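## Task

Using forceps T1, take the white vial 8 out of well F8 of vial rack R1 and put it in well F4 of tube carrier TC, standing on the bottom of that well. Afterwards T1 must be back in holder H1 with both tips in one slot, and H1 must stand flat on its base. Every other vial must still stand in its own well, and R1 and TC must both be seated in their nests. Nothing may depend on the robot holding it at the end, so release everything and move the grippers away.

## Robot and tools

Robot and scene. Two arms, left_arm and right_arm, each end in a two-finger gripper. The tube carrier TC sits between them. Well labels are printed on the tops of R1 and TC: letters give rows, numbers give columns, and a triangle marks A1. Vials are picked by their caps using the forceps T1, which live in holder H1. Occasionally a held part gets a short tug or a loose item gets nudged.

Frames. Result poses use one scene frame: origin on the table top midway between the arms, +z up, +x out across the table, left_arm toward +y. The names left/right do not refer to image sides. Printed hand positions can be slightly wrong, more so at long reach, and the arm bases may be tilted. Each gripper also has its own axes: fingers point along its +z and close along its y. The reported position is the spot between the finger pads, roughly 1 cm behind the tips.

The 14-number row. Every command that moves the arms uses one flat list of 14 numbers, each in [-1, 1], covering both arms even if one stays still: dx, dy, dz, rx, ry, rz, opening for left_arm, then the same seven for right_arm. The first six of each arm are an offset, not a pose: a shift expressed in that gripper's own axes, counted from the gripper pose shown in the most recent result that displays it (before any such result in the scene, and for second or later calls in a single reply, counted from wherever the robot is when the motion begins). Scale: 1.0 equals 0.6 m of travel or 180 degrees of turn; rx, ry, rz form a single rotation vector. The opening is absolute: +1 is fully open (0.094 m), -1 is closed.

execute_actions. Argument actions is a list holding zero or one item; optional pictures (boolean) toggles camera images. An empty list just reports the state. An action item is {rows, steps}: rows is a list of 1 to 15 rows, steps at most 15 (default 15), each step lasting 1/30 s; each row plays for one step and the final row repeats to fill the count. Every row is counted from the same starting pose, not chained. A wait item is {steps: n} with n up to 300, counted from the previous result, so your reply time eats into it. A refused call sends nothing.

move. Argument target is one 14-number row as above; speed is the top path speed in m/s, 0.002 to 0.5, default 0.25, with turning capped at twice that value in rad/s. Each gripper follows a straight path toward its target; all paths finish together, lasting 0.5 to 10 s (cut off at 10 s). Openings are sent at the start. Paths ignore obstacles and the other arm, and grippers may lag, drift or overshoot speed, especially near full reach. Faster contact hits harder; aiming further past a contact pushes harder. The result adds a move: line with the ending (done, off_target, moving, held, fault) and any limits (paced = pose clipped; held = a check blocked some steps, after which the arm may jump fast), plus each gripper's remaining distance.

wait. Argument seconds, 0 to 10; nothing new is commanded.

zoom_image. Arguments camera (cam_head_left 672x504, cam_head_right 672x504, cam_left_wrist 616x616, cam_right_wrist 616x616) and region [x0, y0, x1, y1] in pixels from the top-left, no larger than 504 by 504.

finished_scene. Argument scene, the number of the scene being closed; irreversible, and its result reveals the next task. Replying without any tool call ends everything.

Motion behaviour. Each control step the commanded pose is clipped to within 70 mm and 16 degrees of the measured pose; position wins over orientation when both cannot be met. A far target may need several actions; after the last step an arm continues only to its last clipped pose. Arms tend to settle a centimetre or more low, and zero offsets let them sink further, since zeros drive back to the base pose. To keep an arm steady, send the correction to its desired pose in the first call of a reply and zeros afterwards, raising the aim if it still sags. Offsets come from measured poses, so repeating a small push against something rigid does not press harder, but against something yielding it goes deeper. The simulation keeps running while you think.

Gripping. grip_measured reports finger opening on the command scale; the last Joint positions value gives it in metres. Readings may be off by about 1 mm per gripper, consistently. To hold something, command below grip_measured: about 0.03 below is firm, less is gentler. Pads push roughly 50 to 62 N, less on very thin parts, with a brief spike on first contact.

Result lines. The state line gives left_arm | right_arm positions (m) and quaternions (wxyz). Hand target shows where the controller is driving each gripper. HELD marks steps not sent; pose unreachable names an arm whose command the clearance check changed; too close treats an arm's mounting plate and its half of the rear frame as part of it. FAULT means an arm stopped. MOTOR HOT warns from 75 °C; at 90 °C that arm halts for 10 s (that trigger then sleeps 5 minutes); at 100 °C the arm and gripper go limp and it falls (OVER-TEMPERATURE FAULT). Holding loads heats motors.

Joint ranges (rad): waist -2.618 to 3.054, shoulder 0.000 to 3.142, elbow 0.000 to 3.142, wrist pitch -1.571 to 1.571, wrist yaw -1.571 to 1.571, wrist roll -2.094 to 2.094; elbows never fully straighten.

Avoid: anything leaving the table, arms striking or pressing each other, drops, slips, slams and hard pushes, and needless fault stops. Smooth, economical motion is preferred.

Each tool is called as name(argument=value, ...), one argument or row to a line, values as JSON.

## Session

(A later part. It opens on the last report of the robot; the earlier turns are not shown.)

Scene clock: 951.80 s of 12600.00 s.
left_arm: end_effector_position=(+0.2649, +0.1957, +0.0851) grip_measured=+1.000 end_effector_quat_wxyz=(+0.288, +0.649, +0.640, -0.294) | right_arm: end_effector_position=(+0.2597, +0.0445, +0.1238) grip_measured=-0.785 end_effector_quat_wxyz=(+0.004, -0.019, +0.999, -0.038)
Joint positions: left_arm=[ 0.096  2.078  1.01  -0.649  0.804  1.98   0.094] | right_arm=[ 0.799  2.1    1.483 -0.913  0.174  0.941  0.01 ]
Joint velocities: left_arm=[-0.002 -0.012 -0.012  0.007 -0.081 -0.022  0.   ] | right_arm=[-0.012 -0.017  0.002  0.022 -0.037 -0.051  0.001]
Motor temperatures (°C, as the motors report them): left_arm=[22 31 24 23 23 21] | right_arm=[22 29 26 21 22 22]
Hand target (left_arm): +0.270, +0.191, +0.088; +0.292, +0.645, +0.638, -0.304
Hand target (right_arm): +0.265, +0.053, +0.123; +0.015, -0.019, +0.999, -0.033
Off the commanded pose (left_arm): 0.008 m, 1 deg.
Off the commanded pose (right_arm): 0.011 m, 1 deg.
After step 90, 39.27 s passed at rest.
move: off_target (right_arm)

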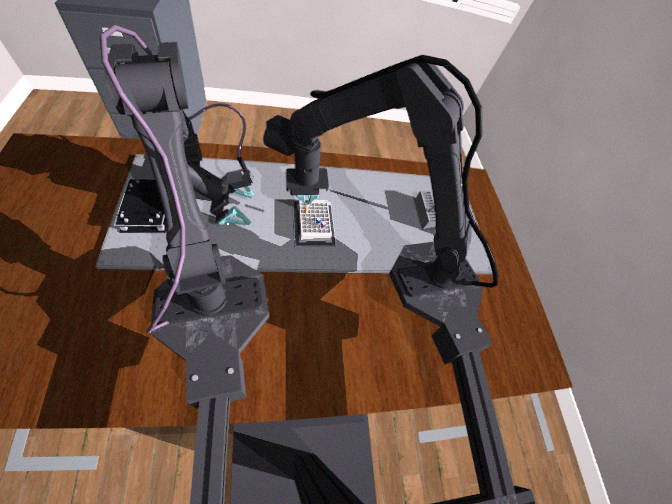

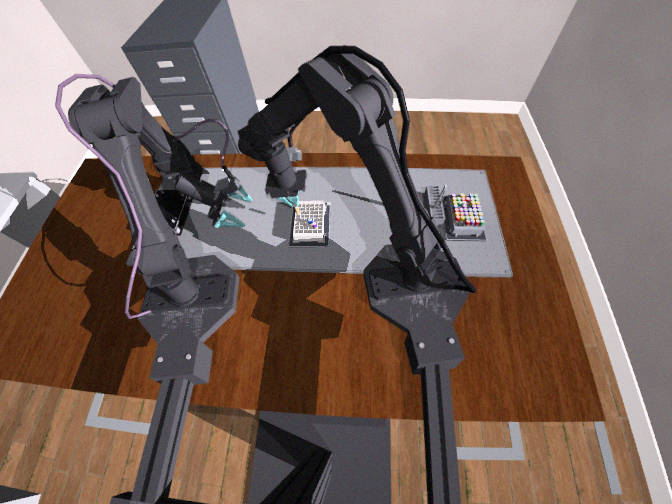

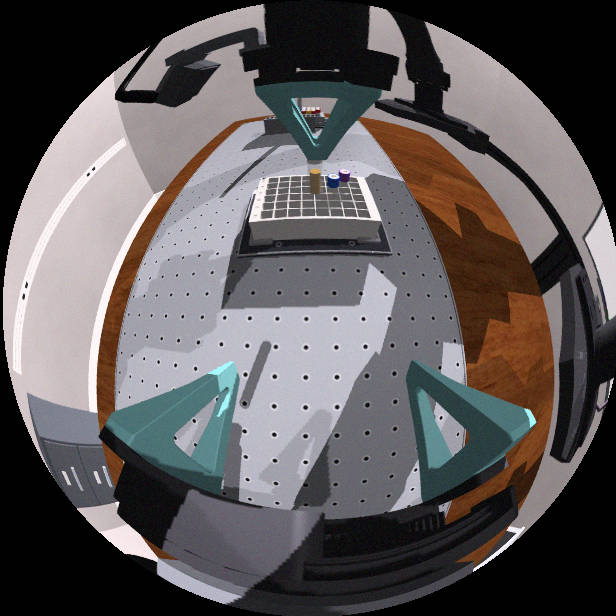

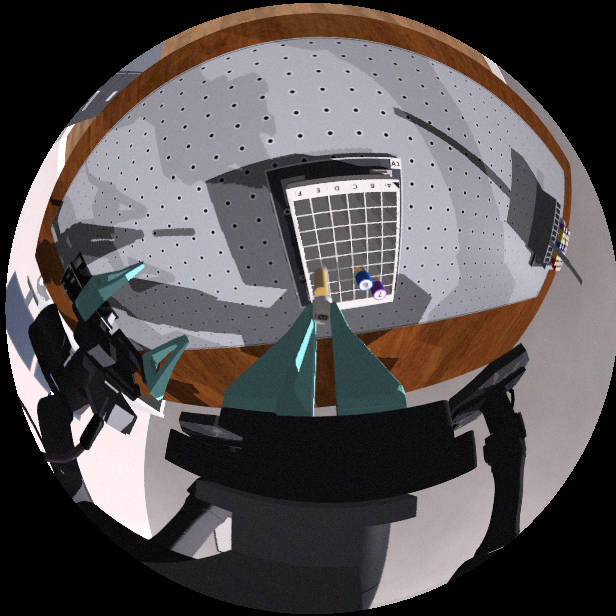

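execute_actions(
  actions=[
    {"rows": [
[-0.004,0,0,0,-0.005,0,1, -0.0058,0.0042,0,-0.0029,-0.0051,0.0009,-0.80],
[-0.004,0,0,0,-0.005,0,1, -0.0079,0.0058,0,-0.0040,-0.0070,0.0013,-0.80],
[-0.004,0,0,0,-0.005,0,1, -0.0101,0.0074,0,-0.0050,-0.0089,0.0016,-0.80],
[-0.004,0,0,0,-0.005,0,1, -0.0122,0.0090,0,-0.0061,-0.0108,0.0020,-0.80],
[-0.004,0,0,0,-0.005,0,1, -0.01438,0.01056,0,-0.0072,-0.0127,0.00234,-0.80]
], "steps": 15},
  ],
  pictures=false,
)

execute_actions(
  actions=[
    {"steps": 12},
  ],
)

zoom_image(
  camera="cam_right_wrist",
  region=[260, 190, 400, 330],
)

zoom_image(
  camera="cam_left_wrist",
  region=[250, 130, 370, 250],
)

Scene clock: 982.50 s of 12600.00 s.
left_arm: end_effector_position=(+0.2647, +0.1956, +0.0852) grip_measured=+1.000 end_effector_quat_wxyz=(+0.288, +0.649, +0.640, -0.294) | right_arm: end_effector_position=(+0.2649, +0.0501, +0.1235) grip_measured=-0.785 end_effector_quat_wxyz=(+0.015, -0.017, +0.999, -0.028)
Joint positions: left_arm=[ 0.096  2.078  1.01  -0.651  0.804  1.979  0.094] | right_arm=[ 0.799  2.1    1.483 -0.883  0.18   0.941  0.01 ]
Joint velocities: left_arm=[ 0.002 -0.017 -0.022 -0.081 -0.022 -0.022  0.   ] | right_arm=[ 0.002 -0.007 -0.012  0.037 -0.066 -0.081 -0.   ]
Motor temperatures (°C, as the motors report them): left_arm=[22 31 24 23 23 21] | right_arm=[22 30 26 21 22 22]
Hand target (left_arm): +0.265, +0.194, +0.087; +0.293, +0.647, +0.638, -0.299
Hand target (right_arm): +0.268, +0.051, +0.123; +0.024, -0.016, +0.999, -0.027
Off the commanded pose (left_arm): 0.002 m, 1 deg.
Off the commanded pose (right_arm): 0.003 m, 1 deg.
Steps of this call (steps 1 to 90: nothing new was sent; then 27.20 s passed at rest; steps 91 to 105: all 15 steps of this action). Readings (end_effector_position):
91: left_arm (+0.2647, +0.1956, +0.0852) | right_arm (+0.2600, +0.0448, +0.1238)
92: left_arm (+0.2647, +0.1956, +0.0852) | right_arm (+0.2602, +0.0450, +0.1238)
94: left_arm (+0.2647, +0.1956, +0.0852) | right_arm (+0.2610, +0.0461, +0.1237)
98: left_arm (+0.2647, +0.1956, +0.0852) | right_arm (+0.2634, +0.0486, +0.1236)
105: the state above

Scene clock: 982.90 s of 12600.00 s.
left_arm: end_effector_position=(+0.2647, +0.1956, +0.0852) grip_measured=+1.000 end_effector_quat_wxyz=(+0.288, +0.649, +0.640, -0.294) | right_arm: end_effector_position=(+0.2651, +0.0504, +0.1235) grip_measured=-0.785 end_effector_quat_wxyz=(+0.016, -0.017, +0.999, -0.027)
Joint positions: left_arm=[ 0.096  2.078  1.01  -0.651  0.804  1.979  0.094] | right_arm=[ 0.799  2.1    1.483 -0.881  0.181  0.941  0.01 ]
Joint velocities: left_arm=[ 0.017 -0.002  0.002 -0.022  0.051  0.022  0.   ] | right_arm=[-0.022 -0.007 -0.012 -0.022  0.11   0.037  0.001]
Motor temperatures (°C, as the motors report them): left_arm=[22 31 24 23 23 21] | right_arm=[22 30 26 21 22 22]
Hand target (left_arm): +0.265, +0.194, +0.087; +0.293, +0.647, +0.638, -0.299
Hand target (right_arm): +0.268, +0.051, +0.123; +0.024, -0.016, +0.999, -0.027
Off the commanded pose (left_arm): 0.002 m, 1 deg.
Off the commanded pose (right_arm): 0.003 m, 1 deg.
Steps of this call (steps 1 to 12: nothing new was sent). Readings (end_effector_position):
1: left_arm (+0.2647, +0.1956, +0.0852) | right_arm (+0.2649, +0.0502, +0.1235)
2: left_arm (+0.2647, +0.1956, +0.0852) | right_arm (+0.2650, +0.0503, +0.1235)
4: left_arm (+0.2647, +0.1956, +0.0852) | right_arm (+0.2650, +0.0503, +0.1235)
8: left_arm (+0.2647, +0.1956, +0.0852) | right_arm (+0.2651, +0.0504, +0.1235)
12: the state above

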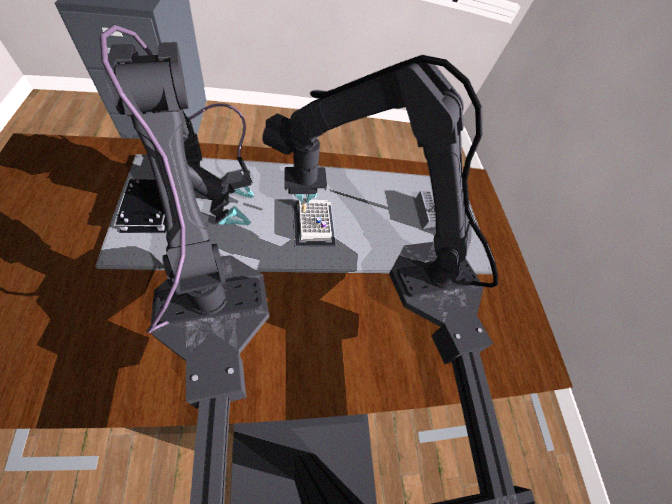

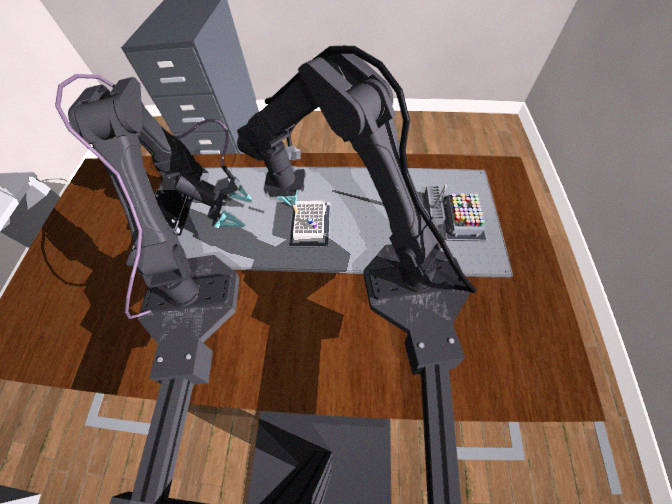

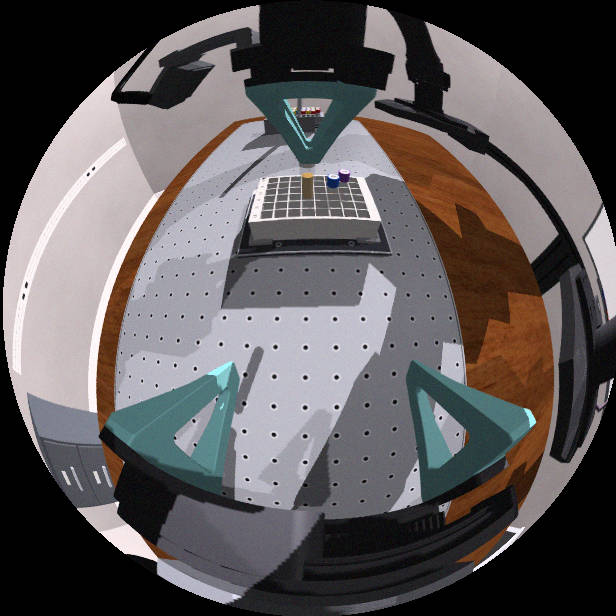

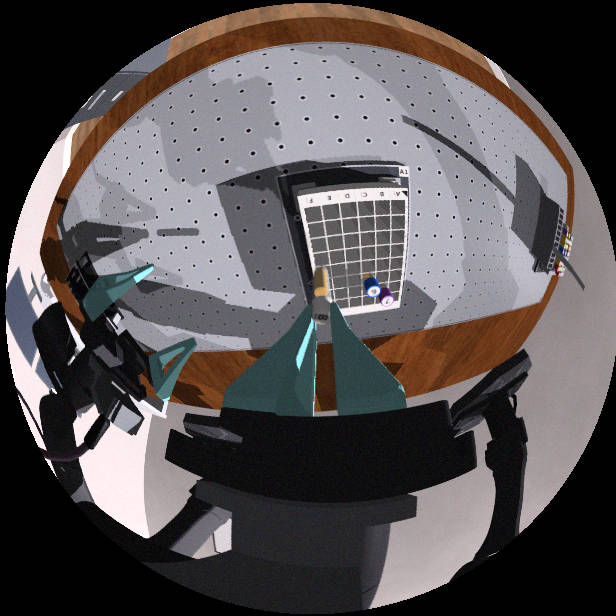

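Region (260, 190, 400, 330) of cam_right_wrist's 616x616 image, scaled by 3.600, with more detail than that image has.

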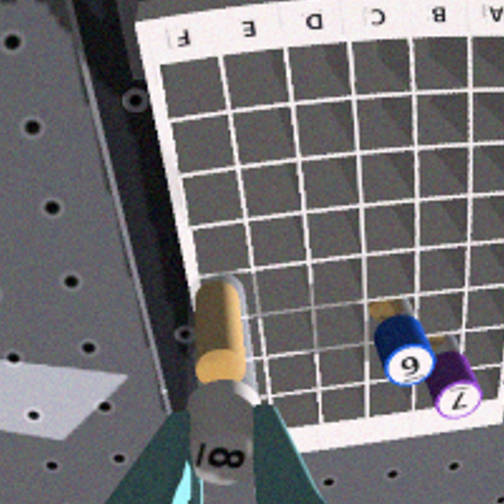

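Region (250, 130, 370, 250) of cam_left_wrist's 616x616 image, scaled by 4.200, with more detail than that image has.

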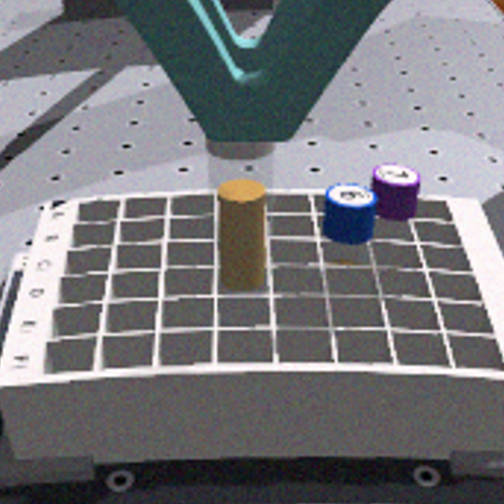

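execute_actions(
  actions=[
    {"rows": [
[-0.004,0,0,0,-0.005,0,1, -0.0003,-0.00119,0.01488,0.00528,-0.00087,-0.00068,-0.80],
[-0.004,0,0,0,-0.005,0,1, -0.00059,-0.00107,0.01736,0.00591,-0.00121,-0.00074,-0.80],
[-0.004,0,0,0,-0.005,0,1, -0.00087,-0.00096,0.01984,0.00653,-0.00153,-0.0008,-0.80],
[-0.004,0,0,0,-0.005,0,1, -0.00104,-0.00075,0.02232,0.00707,-0.00174,-0.00086,-0.80],
[-0.004,0,0,0,-0.005,0,1, -0.00075,-0.00045,0.0248,0.00744,-0.00146,-0.00094,-0.80],
[-0.004,0,0,0,-0.005,0,1, -0.00046,-0.00015,0.02728,0.00782,-0.00119,-0.00103,-0.80],
[-0.004,0,0,0,-0.005,0,1, -0.00016,0.00004,0.02945,0.0082,-0.00091,-0.00111,-0.80]
], "steps": 15},
  ],
  pictures=false,
)

execute_actions(
  actions=[
    {"steps": 12},
  ],
)

zoom_image(
  camera="cam_right_wrist",
  region=[270, 220, 380, 330],
)

zoom_image(
  camera="cam_left_wrist",
  region=[260, 140, 360, 240],
)

Scene clock: 1027.90 s of 12600.00 s.
left_arm: end_effector_position=(+0.2647, +0.1956, +0.0852) grip_measured=+1.000 end_effector_quat_wxyz=(+0.288, +0.649, +0.640, -0.294) | right_arm: end_effector_position=(+0.2639, +0.0500, +0.1120) grip_measured=-0.785 end_effector_quat_wxyz=(+0.013, -0.018, +0.999, -0.034)
Joint positions: left_arm=[ 0.096  2.078  1.01  -0.651  0.804  1.979  0.094] | right_arm=[ 0.799  2.131  1.483 -0.866  0.185  0.941  0.01 ]
Joint velocities: left_arm=[ 0.002 -0.012  0.007  0.066 -0.007 -0.051  0.   ] | right_arm=[-0.012 -0.002 -0.012 -0.022 -0.037 -0.11  -0.001]
Motor temperatures (°C, as the motors report them): left_arm=[22 31 23 23 23 21] | right_arm=[22 31 26 21 22 22]
Hand target (left_arm): +0.265, +0.194, +0.087; +0.293, +0.646, +0.638, -0.299
Hand target (right_arm): +0.266, +0.049, +0.106; +0.017, -0.018, +0.999, -0.040
Off the commanded pose (left_arm): 0.002 m, 1 deg.
Off the commanded pose (right_arm): 0.006 m, 1 deg.
Steps of this call (steps 1 to 90: nothing new was sent; then 41.50 s passed at rest; steps 91 to 105: all 15 steps of this action). Readings (end_effector_position):
91: left_arm (+0.2647, +0.1956, +0.0852) | right_arm (+0.2652, +0.0505, +0.1235)
92: left_arm (+0.2647, +0.1956, +0.0852) | right_arm (+0.2652, +0.0505, +0.1235)
94: left_arm (+0.2647, +0.1956, +0.0852) | right_arm (+0.2656, +0.0507, +0.1232)
98: left_arm (+0.2647, +0.1956, +0.0852) | right_arm (+0.2653, +0.0509, +0.1175)
105: the state above

Scene clock: 1028.30 s of 12600.00 s.
left_arm: end_effector_position=(+0.2647, +0.1956, +0.0852) grip_measured=+1.000 end_effector_quat_wxyz=(+0.288, +0.649, +0.640, -0.294) | right_arm: end_effector_position=(+0.2642, +0.0503, +0.1120) grip_measured=-0.785 end_effector_quat_wxyz=(+0.013, -0.018, +0.999, -0.034)
Joint positions: left_arm=[ 0.096  2.078  1.01  -0.651  0.804  1.979  0.094] | right_arm=[ 0.799  2.131  1.483 -0.864  0.185  0.941  0.01 ]
Joint velocities: left_arm=[ 0.002 -0.007 -0.012 -0.022 -0.066  0.007  0.   ] | right_arm=[ 0.002 -0.002  0.007 -0.022 -0.007 -0.095 -0.   ]
Motor temperatures (°C, as the motors report them): left_arm=[22 31 23 23 23 21] | right_arm=[22 31 26 21 22 22]
Hand target (left_arm): +0.265, +0.194, +0.087; +0.293, +0.646, +0.638, -0.299
Hand target (right_arm): +0.265, +0.049, +0.106; +0.017, -0.018, +0.999, -0.040
Off the commanded pose (left_arm): 0.002 m, 1 deg.
Off the commanded pose (right_arm): 0.006 m, 1 deg.
Steps of this call (steps 1 to 12: nothing new was sent). Readings (end_effector_position):
1: left_arm (+0.2647, +0.1956, +0.0852) | right_arm (+0.2640, +0.0501, +0.1120)
2: left_arm (+0.2647, +0.1956, +0.0852) | right_arm (+0.2641, +0.0502, +0.1120)
4: left_arm (+0.2647, +0.1956, +0.0852) | right_arm (+0.2641, +0.0502, +0.1120)
8: left_arm (+0.2647, +0.1956, +0.0852) | right_arm (+0.2642, +0.0503, +0.1120)
12: the state above

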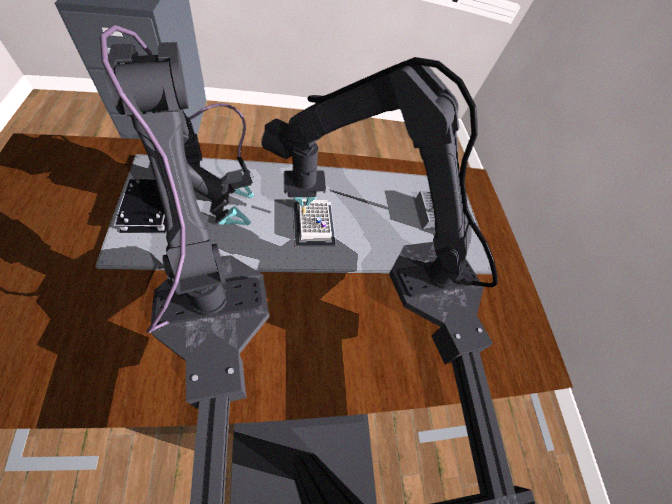

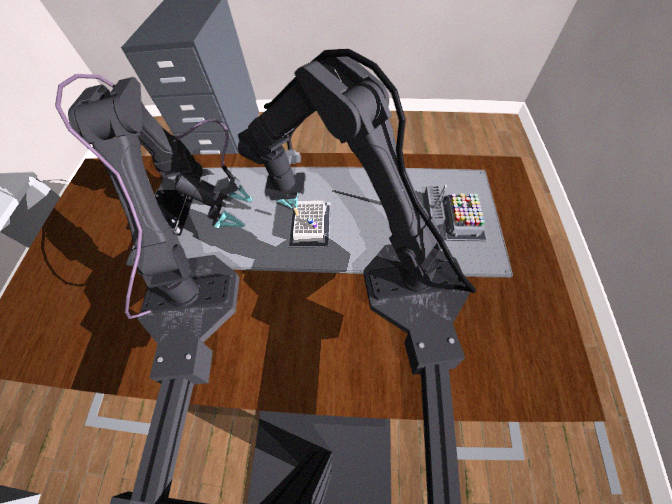

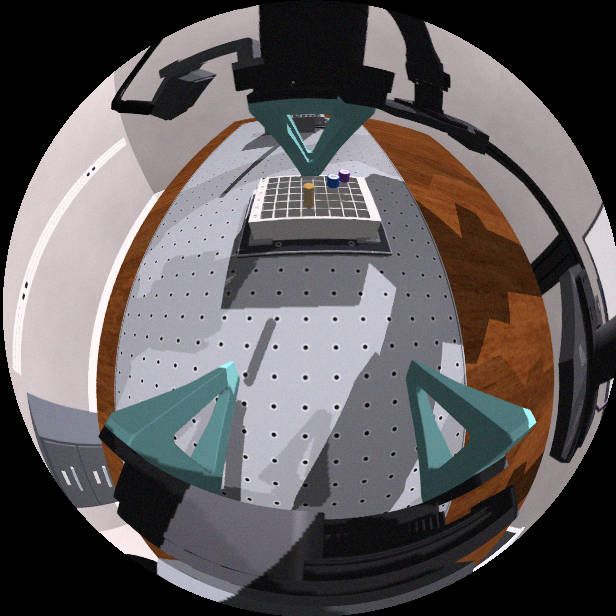

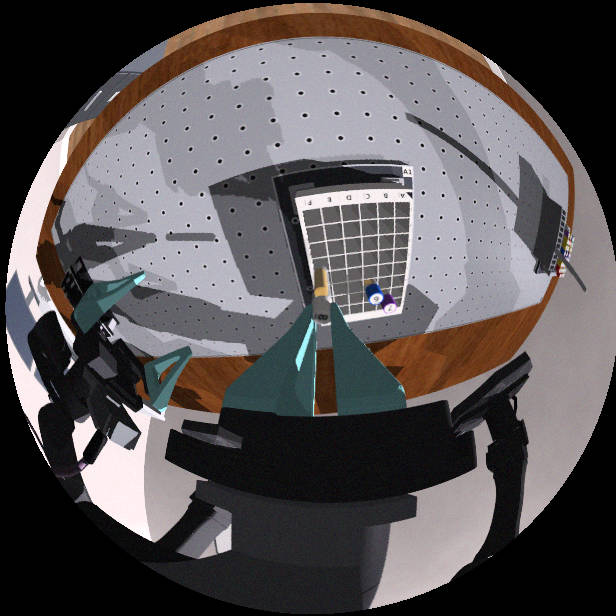

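Region (270, 220, 380, 330) of cam_right_wrist's 616x616 image, scaled by 4.582, with more detail than that image has.

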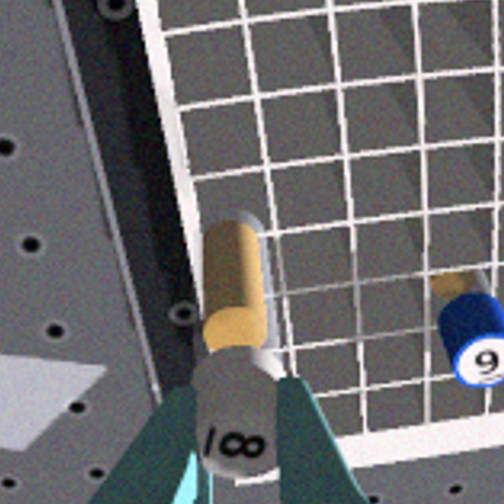

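Region (260, 140, 360, 240) of cam_left_wrist's 616x616 image, scaled by 5.040, with more detail than that image has.

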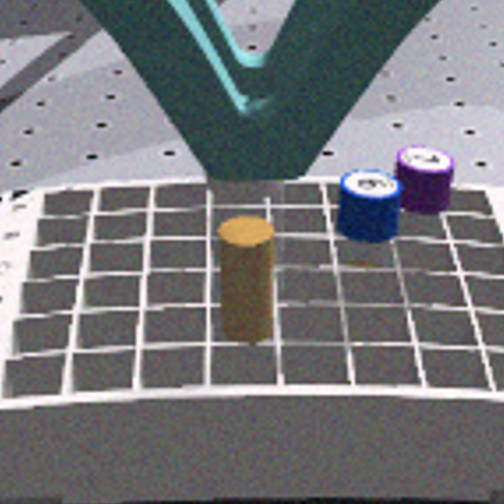

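execute_actions(
  actions=[
    {"rows": [
[-0.004,0,0,0,-0.005,0,1, -0.0045,-0.0033,0,0,0,0.0029,-0.80],
[-0.004,0,0,0,-0.005,0,1, -0.0055,-0.0040,0,0,0,0.0035,-0.80],
[-0.004,0,0,0,-0.005,0,1, -0.0060,-0.0044,0,0,0,0.0038,-0.80],
[-0.004,0,0,0,-0.005,0,1, -0.0065,-0.0047,0,0,0,0.0041,-0.80],
[-0.004,0,0,0,-0.005,0,1, -0.0070,-0.0051,0,0,0,0.0045,-0.80],
[-0.004,0,0,0,-0.005,0,1, -0.00725,-0.0053,0,0,0,0.0046,-0.80]
], "steps": 15},
  ],
  pictures=false,
)

Scene clock: 1052.20 s of 12600.00 s.
left_arm: end_effector_position=(+0.2647, +0.1956, +0.0852) grip_measured=+1.000 end_effector_quat_wxyz=(+0.288, +0.649, +0.640, -0.294) | right_arm: end_effector_position=(+0.2656, +0.0492, +0.1118) grip_measured=-0.785 end_effector_quat_wxyz=(+0.013, -0.015, +0.999, -0.034)
Joint positions: left_arm=[ 0.096  2.078  1.01  -0.651  0.804  1.979  0.094] | right_arm=[ 0.794  2.131  1.483 -0.864  0.184  0.941  0.01 ]
Joint velocities: left_arm=[ 0.007 -0.017 -0.007  0.081 -0.066 -0.037  0.   ] | right_arm=[-0.002 -0.012 -0.007  0.066 -0.051 -0.007 -0.   ]
Motor temperatures (°C, as the motors report them): left_arm=[22 31 23 23 23 21] | right_arm=[22 31 26 21 22 22]
Hand target (left_arm): +0.265, +0.194, +0.087; +0.293, +0.646, +0.638, -0.299
Hand target (right_arm): +0.269, +0.047, +0.112; +0.014, -0.010, +0.999, -0.034
Off the commanded pose (left_arm): 0.002 m, 1 deg.
Off the commanded pose (right_arm): 0.004 m, 1 deg.
Steps of this call (steps 1 to 90: nothing new was sent; then 20.40 s passed at rest; steps 91 to 105: all 15 steps of this action). Readings (end_effector_position):
91: left_arm (+0.2647, +0.1956, +0.0852) | right_arm (+0.2642, +0.0503, +0.1120)
92: left_arm (+0.2647, +0.1956, +0.0852) | right_arm (+0.2642, +0.0503, +0.1120)
94: left_arm (+0.2647, +0.1956, +0.0852) | right_arm (+0.2642, +0.0504, +0.1120)
98: left_arm (+0.2647, +0.1956, +0.0852) | right_arm (+0.2646, +0.0501, +0.1119)
105: the state above

execute_actions(
  actions=[
    {"rows": [
[-0.004,0,0,0,-0.005,0,1, 0.00271,0.00101,0.01612,0.00304,0.00221,-0.00068,-0.80],
[-0.004,0,0,0,-0.005,0,1, 0.00245,0.00189,0.01798,0.00278,0.00202,-0.00063,-0.80],
[-0.004,0,0,0,-0.005,0,1, 0.00243,0.00246,0.01984,0.00278,0.00202,-0.00063,-0.80],
[-0.004,0,0,0,-0.005,0,1, 0.0023,0.003,0.02108,0.00266,0.00193,-0.0006,-0.80]
], "steps": 15},
  ],
  pictures=false,
)

execute_actions(
  actions=[
    {"steps": 10},
  ],
)

zoom_image(
  camera="cam_right_wrist",
  region=[280, 235, 370, 325],
)

zoom_image(
  camera="cam_left_wrist",
  region=[270, 160, 350, 240],
)

Scene clock: 1072.60 s of 12600.00 s.
left_arm: end_effector_position=(+0.2647, +0.1956, +0.0852) grip_measured=+1.000 end_effector_quat_wxyz=(+0.288, +0.649, +0.640, -0.294) | right_arm: end_effector_position=(+0.2664, +0.0510, +0.1085) grip_measured=-0.785 end_effector_quat_wxyz=(+0.014, -0.015, +0.999, -0.032)
Joint positions: left_arm=[ 0.096  2.078  1.01  -0.651  0.804  1.979  0.094] | right_arm=[ 0.794  2.14   1.483 -0.851  0.184  0.941  0.01 ]
Joint velocities: left_arm=[ 0.002 -0.007  0.002  0.022 -0.022 -0.007  0.   ] | right_arm=[ 0.012  0.09  -0.002  0.066  0.066 -0.007 -0.   ]
Motor temperatures (°C, as the motors report them): left_arm=[22 31 23 23 23 21] | right_arm=[22 31 26 21 22 22]
Hand target (left_arm): +0.265, +0.194, +0.087; +0.293, +0.646, +0.638, -0.299
Hand target (right_arm): +0.264, +0.050, +0.099; +0.010, -0.016, +0.999, -0.038
Off the commanded pose (left_arm): 0.002 m, 1 deg.
Off the commanded pose (right_arm): 0.010 m, 1 deg.
Steps of this call (steps 1 to 90: nothing new was sent; then 16.90 s passed at rest; steps 91 to 105: all 15 steps of this action). Readings (end_effector_position):
91: left_arm (+0.2647, +0.1956, +0.0852) | right_arm (+0.2657, +0.0493, +0.1118)
92: left_arm (+0.2647, +0.1956, +0.0852) | right_arm (+0.2658, +0.0494, +0.1117)
94: left_arm (+0.2647, +0.1956, +0.0852) | right_arm (+0.2662, +0.0500, +0.1117)
98: left_arm (+0.2647, +0.1956, +0.0852) | right_arm (+0.2670, +0.0512, +0.1117)
105: the state above

Scene clock: 1072.93 s of 12600.00 s.
left_arm: end_effector_position=(+0.2647, +0.1956, +0.0852) grip_measured=+1.000 end_effector_quat_wxyz=(+0.288, +0.649, +0.640, -0.294) | right_arm: end_effector_position=(+0.2656, +0.0504, +0.1064) grip_measured=-0.785 end_effector_quat_wxyz=(+0.012, -0.015, +0.999, -0.034)
Joint positions: left_arm=[ 0.096  2.078  1.01  -0.651  0.804  1.979  0.094] | right_arm=[ 0.794  2.145  1.483 -0.851  0.183  0.941  0.01 ]
Joint velocities: left_arm=[ 0.002  0.007 -0.017 -0.037 -0.022 -0.037  0.   ] | right_arm=[-0.007 -0.032  0.002  0.022 -0.066 -0.007 -0.   ]
Motor temperatures (°C, as the motors report them): left_arm=[22 31 23 23 23 21] | right_arm=[22 31 26 21 22 22]
Hand target (left_arm): +0.265, +0.194, +0.087; +0.293, +0.646, +0.638, -0.299
Hand target (right_arm): +0.264, +0.050, +0.099; +0.010, -0.016, +0.999, -0.038
Off the commanded pose (left_arm): 0.002 m, 1 deg.
Off the commanded pose (right_arm): 0.007 m, 1 deg.
Steps of this call (steps 1 to 10: nothing new was sent). Readings (end_effector_position):
1: left_arm (+0.2647, +0.1956, +0.0852) | right_arm (+0.2661, +0.0508, +0.1077)
2: left_arm (+0.2647, +0.1956, +0.0852) | right_arm (+0.2658, +0.0506, +0.1070)
4: left_arm (+0.2647, +0.1956, +0.0852) | right_arm (+0.2656, +0.0504, +0.1064)
8: left_arm (+0.2647, +0.1956, +0.0852) | right_arm (+0.2656, +0.0504, +0.1064)
10: the state above

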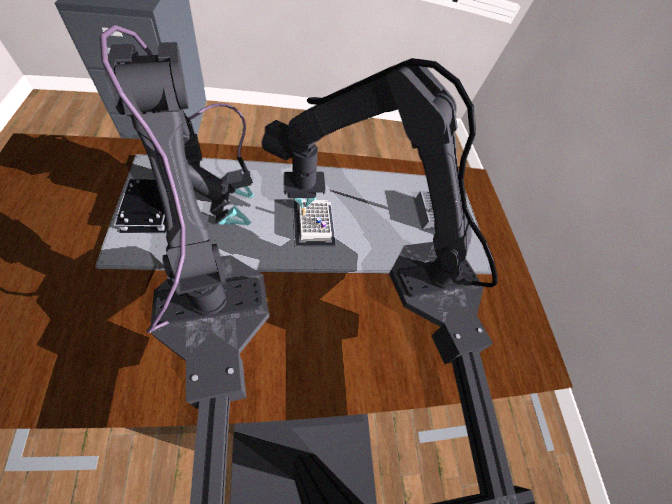

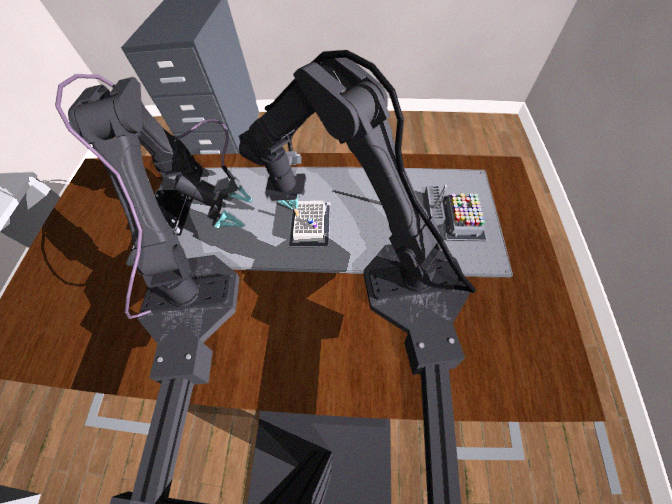

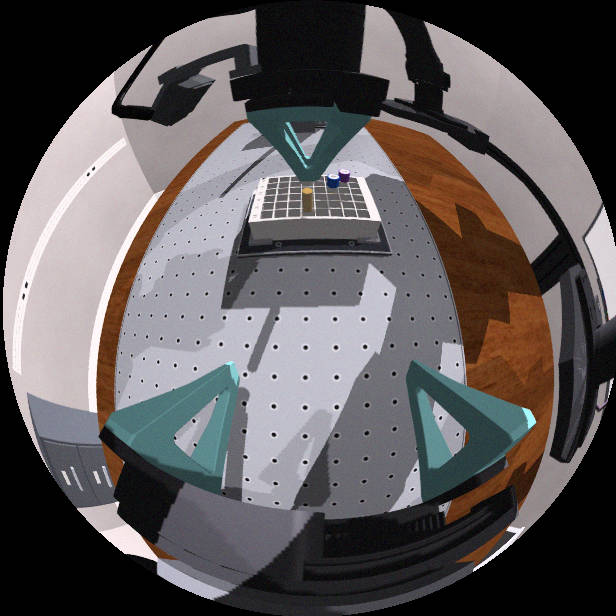

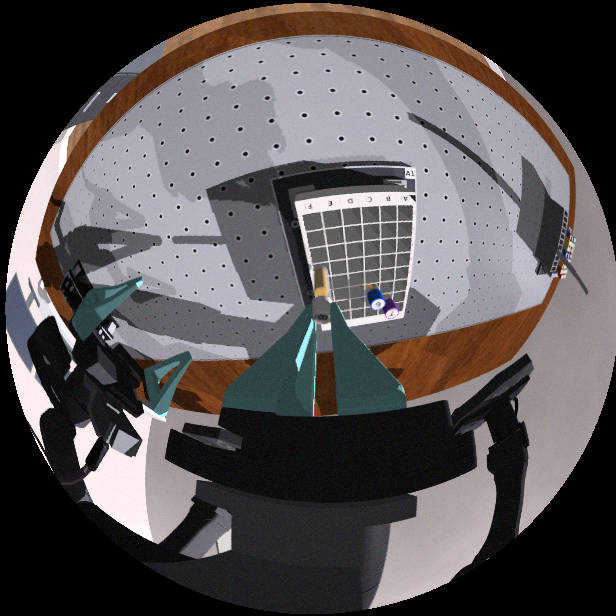

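Region (280, 235, 370, 325) of cam_right_wrist's 616x616 image, scaled by 5.600, with more detail than that image has.

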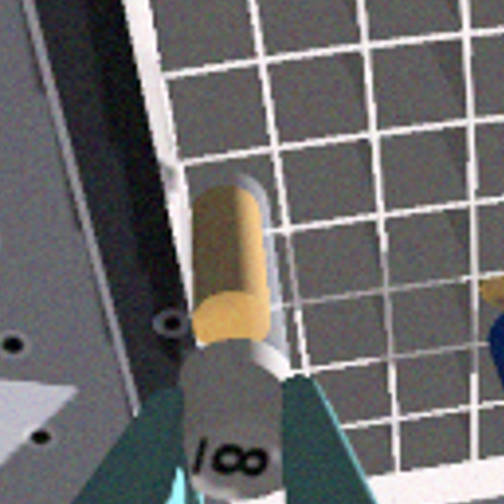

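Region (270, 160, 350, 240) of cam_left_wrist's 616x616 image, scaled by 6.300, with more detail than that image has.

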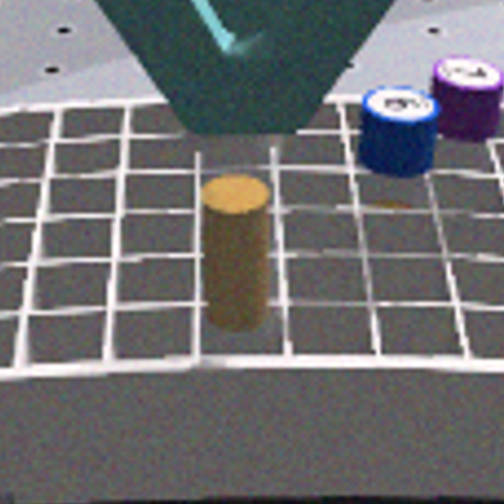

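execute_actions(
  actions=[],
)

Scene clock: 1096.27 s of 12600.00 s.
left_arm: end_effector_position=(+0.2647, +0.1956, +0.0852) grip_measured=+1.000 end_effector_quat_wxyz=(+0.288, +0.649, +0.640, -0.294) | right_arm: end_effector_position=(+0.2656, +0.0504, +0.1064) grip_measured=-0.785 end_effector_quat_wxyz=(+0.012, -0.015, +0.999, -0.034)
Joint positions: left_arm=[ 0.096  2.078  1.01  -0.651  0.804  1.979  0.094] | right_arm=[ 0.794  2.145  1.483 -0.851  0.183  0.941  0.01 ]
Joint velocities: left_arm=[-0.027  0.002 -0.012 -0.11  -0.051  0.022  0.   ] | right_arm=[ 0.002  0.002 -0.012  0.066  0.037  0.051 -0.   ]
Motor temperatures (°C, as the motors report them): left_arm=[22 31 23 23 23 21] | right_arm=[22 31 26 21 22 22]
Hand target (left_arm): +0.265, +0.194, +0.087; +0.293, +0.646, +0.638, -0.299
Hand target (right_arm): +0.264, +0.050, +0.099; +0.010, -0.016, +0.999, -0.038
Off the commanded pose (left_arm): 0.002 m, 1 deg.
Off the commanded pose (right_arm): 0.007 m, 1 deg.
Steps of this call (steps 1 to 90: nothing new was sent; then 20.33 s passed at rest). Readings (end_effector_position):
1: left_arm (+0.2647, +0.1956, +0.0852) | right_arm (+0.2656, +0.0504, +0.1064)
2: left_arm (+0.2647, +0.1956, +0.0852) | right_arm (+0.2656, +0.0504, +0.1064)
4: left_arm (+0.2647, +0.1956, +0.0852) | right_arm (+0.2656, +0.0504, +0.1064)
8: left_arm (+0.2647, +0.1956, +0.0852) | right_arm (+0.2656, +0.0504, +0.1064)
90: the state above

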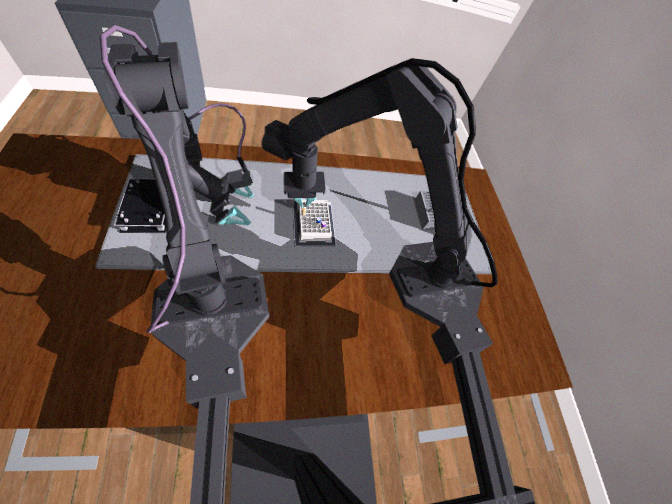

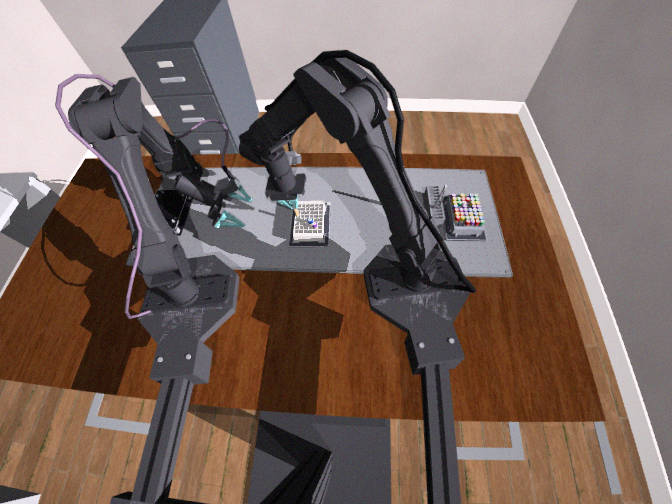

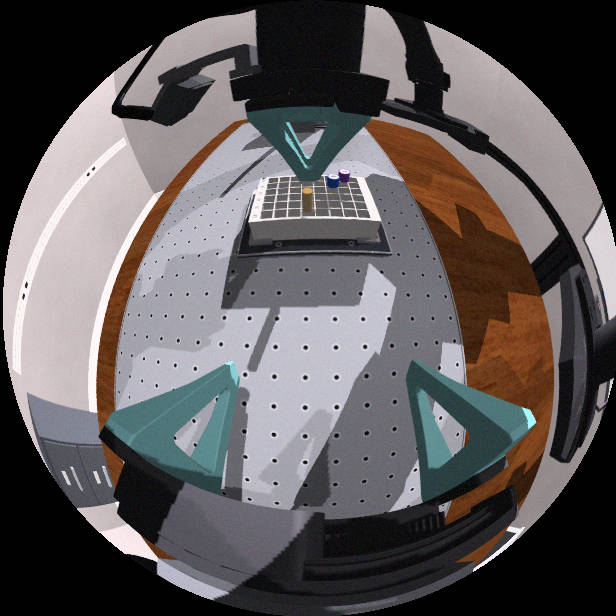

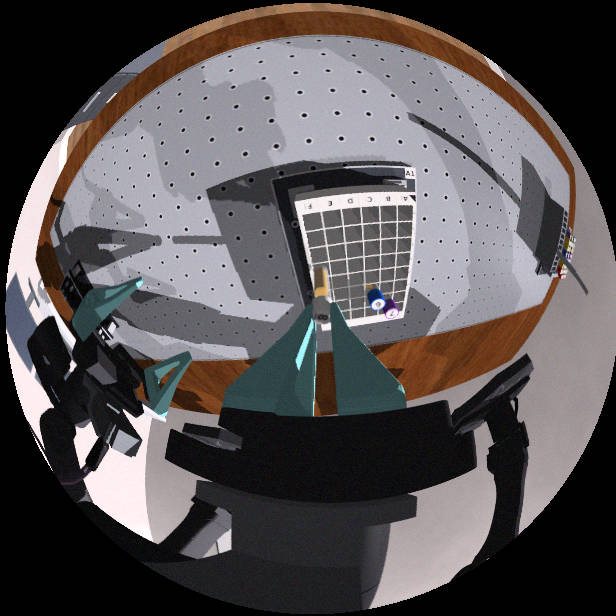

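zoom_image(
  camera="cam_left_wrist",
  region=[270, 160, 350, 240],
)

zoom_image(
  camera="cam_right_wrist",
  region=[280, 235, 370, 325],
)

Region (270, 160, 350, 240) of cam_left_wrist's 616x616 image, scaled by 6.300, with more detail than that image has.

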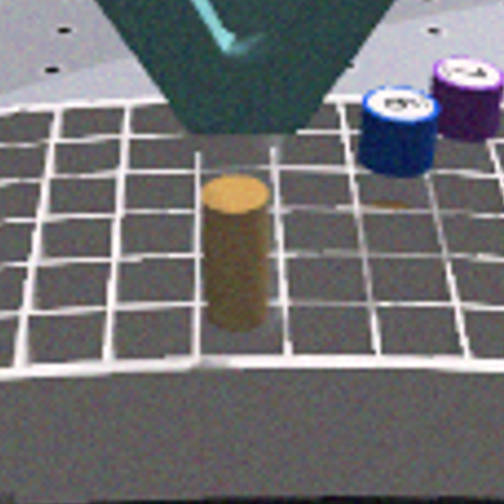

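Region (280, 235, 370, 325) of cam_right_wrist's 616x616 image, scaled by 5.600, with more detail than that image has.

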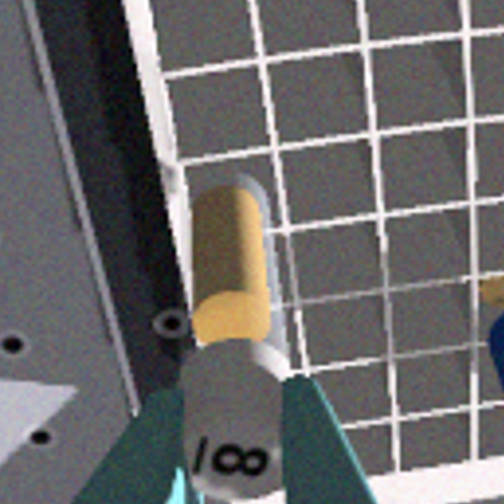

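execute_actions(
  actions=[
    {"rows": [
[-0.004,0,0,0,-0.005,0,1, -0.00116,-0.00275,0.02108,0.0043,0.00313,0.00221,-0.80],
[-0.004,0,0,0,-0.005,0,1, -0.00251,-0.00299,0.02108,0.00392,0.00285,0.00294,-0.80],
[-0.004,0,0,0,-0.005,0,1, -0.0034,-0.00351,0.02232,0.00405,0.00294,0.00354,-0.80],
[-0.004,0,0,0,-0.005,0,1, -0.00327,-0.00333,0.02356,0.0042,0.00305,0.0035,-0.80],
[-0.004,0,0,0,-0.005,0,1, -0.00239,-0.0026,0.0248,0.00435,0.00316,0.003,-0.80],
[-0.004,0,0,0,-0.005,0,1, -0.00228,-0.00238,0.02604,0.00448,0.00326,0.00297,-0.80]
], "steps": 15},
  ],
)

zoom_image(
  camera="cam_left_wrist",
  region=[270, 160, 350, 240],
)

zoom_image(
  camera="cam_right_wrist",
  region=[280, 235, 370, 325],
)

Scene clock: 1158.03 s of 12600.00 s.
left_arm: end_effector_position=(+0.2647, +0.1956, +0.0852) grip_measured=+1.000 end_effector_quat_wxyz=(+0.288, +0.649, +0.640, -0.294) | right_arm: end_effector_position=(+0.2656, +0.0511, +0.1025) grip_measured=-0.785 end_effector_quat_wxyz=(+0.012, -0.015, +0.999, -0.034)
Joint positions: left_arm=[ 0.096  2.078  1.01  -0.651  0.804  1.979  0.094] | right_arm=[ 0.794  2.156  1.483 -0.841  0.183  0.941  0.01 ]
Joint velocities: left_arm=[-0.002 -0.012 -0.027 -0.007  0.037 -0.051  0.   ] | right_arm=[ 0.012 -0.012  0.002 -0.022  0.007 -0.022 -0.   ]
Motor temperatures (°C, as the motors report them): left_arm=[22 31 23 23 23 21] | right_arm=[22 31 26 21 22 22]
Hand target (left_arm): +0.265, +0.194, +0.087; +0.293, +0.646, +0.638, -0.299
Hand target (right_arm): +0.267, +0.048, +0.091; +0.008, -0.010, +0.999, -0.041
Off the commanded pose (left_arm): 0.002 m, 1 deg.
Off the commanded pose (right_arm): 0.012 m, 1 deg.
Steps of this call (steps 1 to 90: nothing new was sent; then 58.27 s passed at rest; steps 91 to 105: all 15 steps of this action). Readings (end_effector_position):
91: left_arm (+0.2647, +0.1956, +0.0852) | right_arm (+0.2657, +0.0505, +0.1064)
92: left_arm (+0.2647, +0.1956, +0.0852) | right_arm (+0.2658, +0.0507, +0.1064)
94: left_arm (+0.2647, +0.1956, +0.0852) | right_arm (+0.2659, +0.0512, +0.1056)
98: left_arm (+0.2647, +0.1956, +0.0852) | right_arm (+0.2653, +0.0510, +0.1025)
105: the state above

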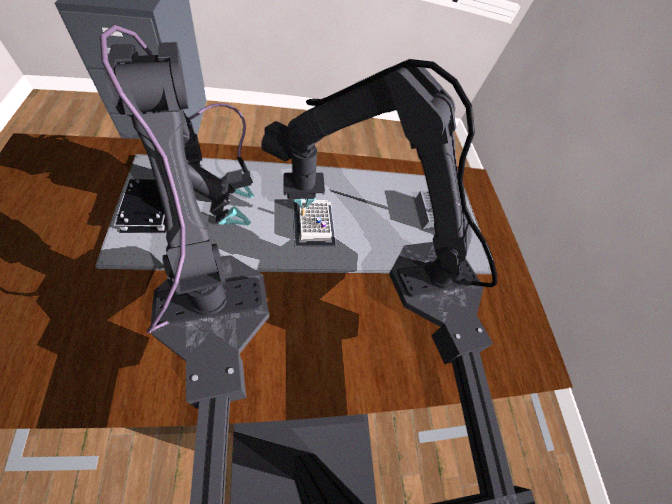

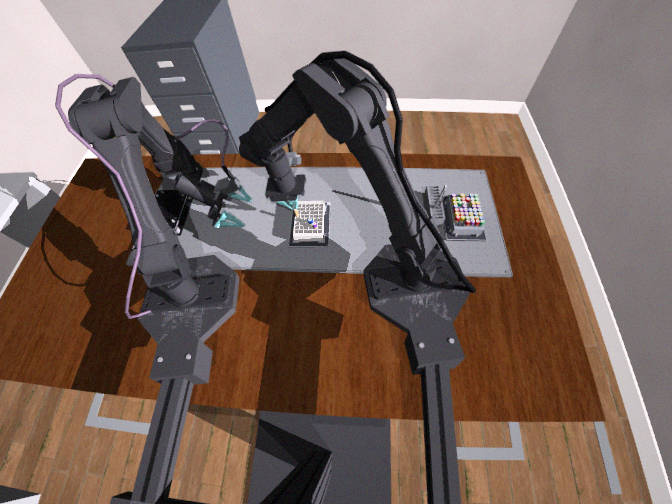

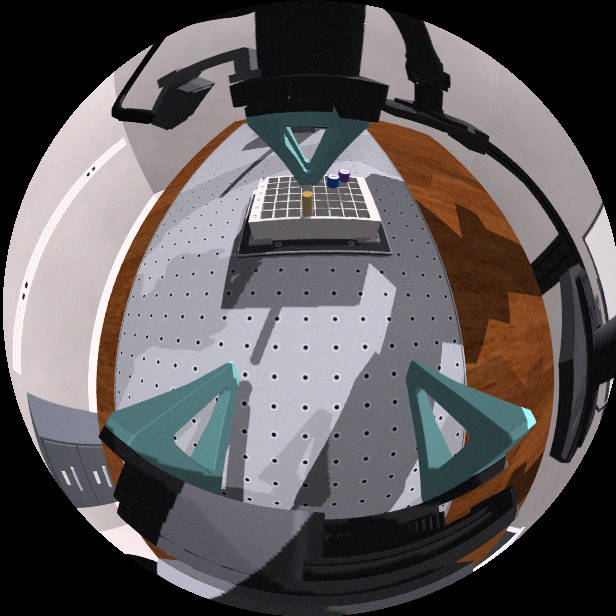

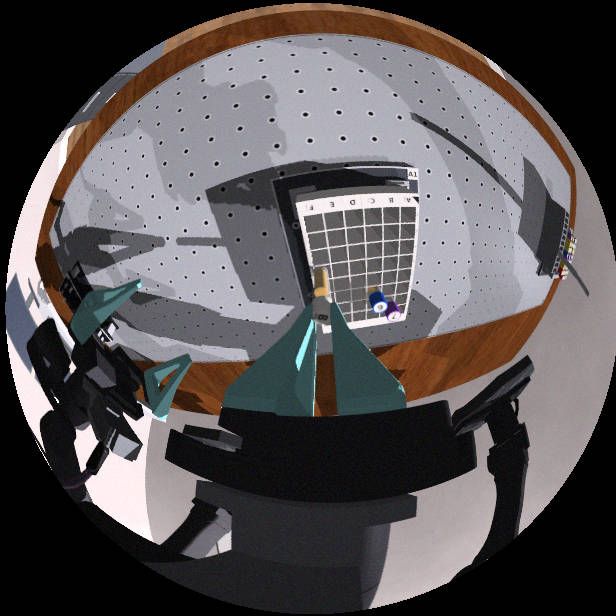

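Region (270, 160, 350, 240) of cam_left_wrist's 616x616 image, scaled by 6.300, with more detail than that image has.

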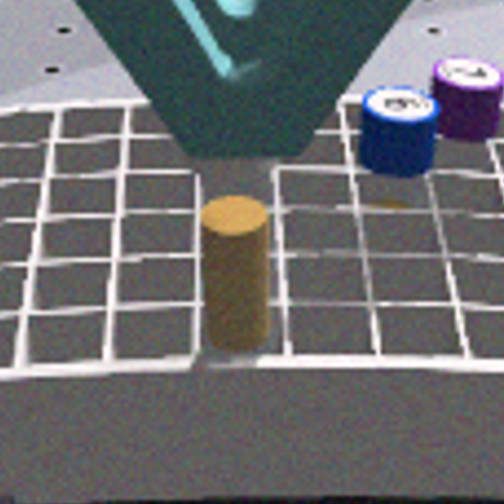

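Region (280, 235, 370, 325) of cam_right_wrist's 616x616 image, scaled by 5.600, with more detail than that image has.

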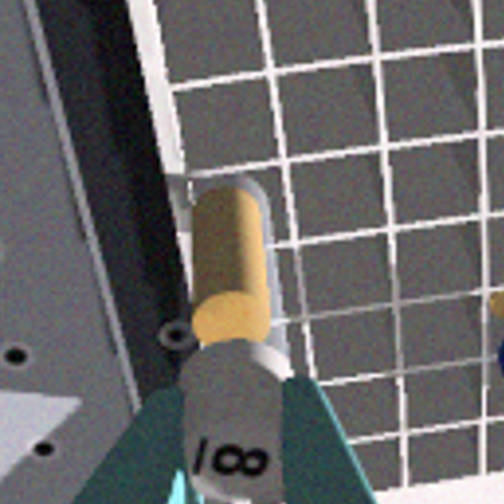

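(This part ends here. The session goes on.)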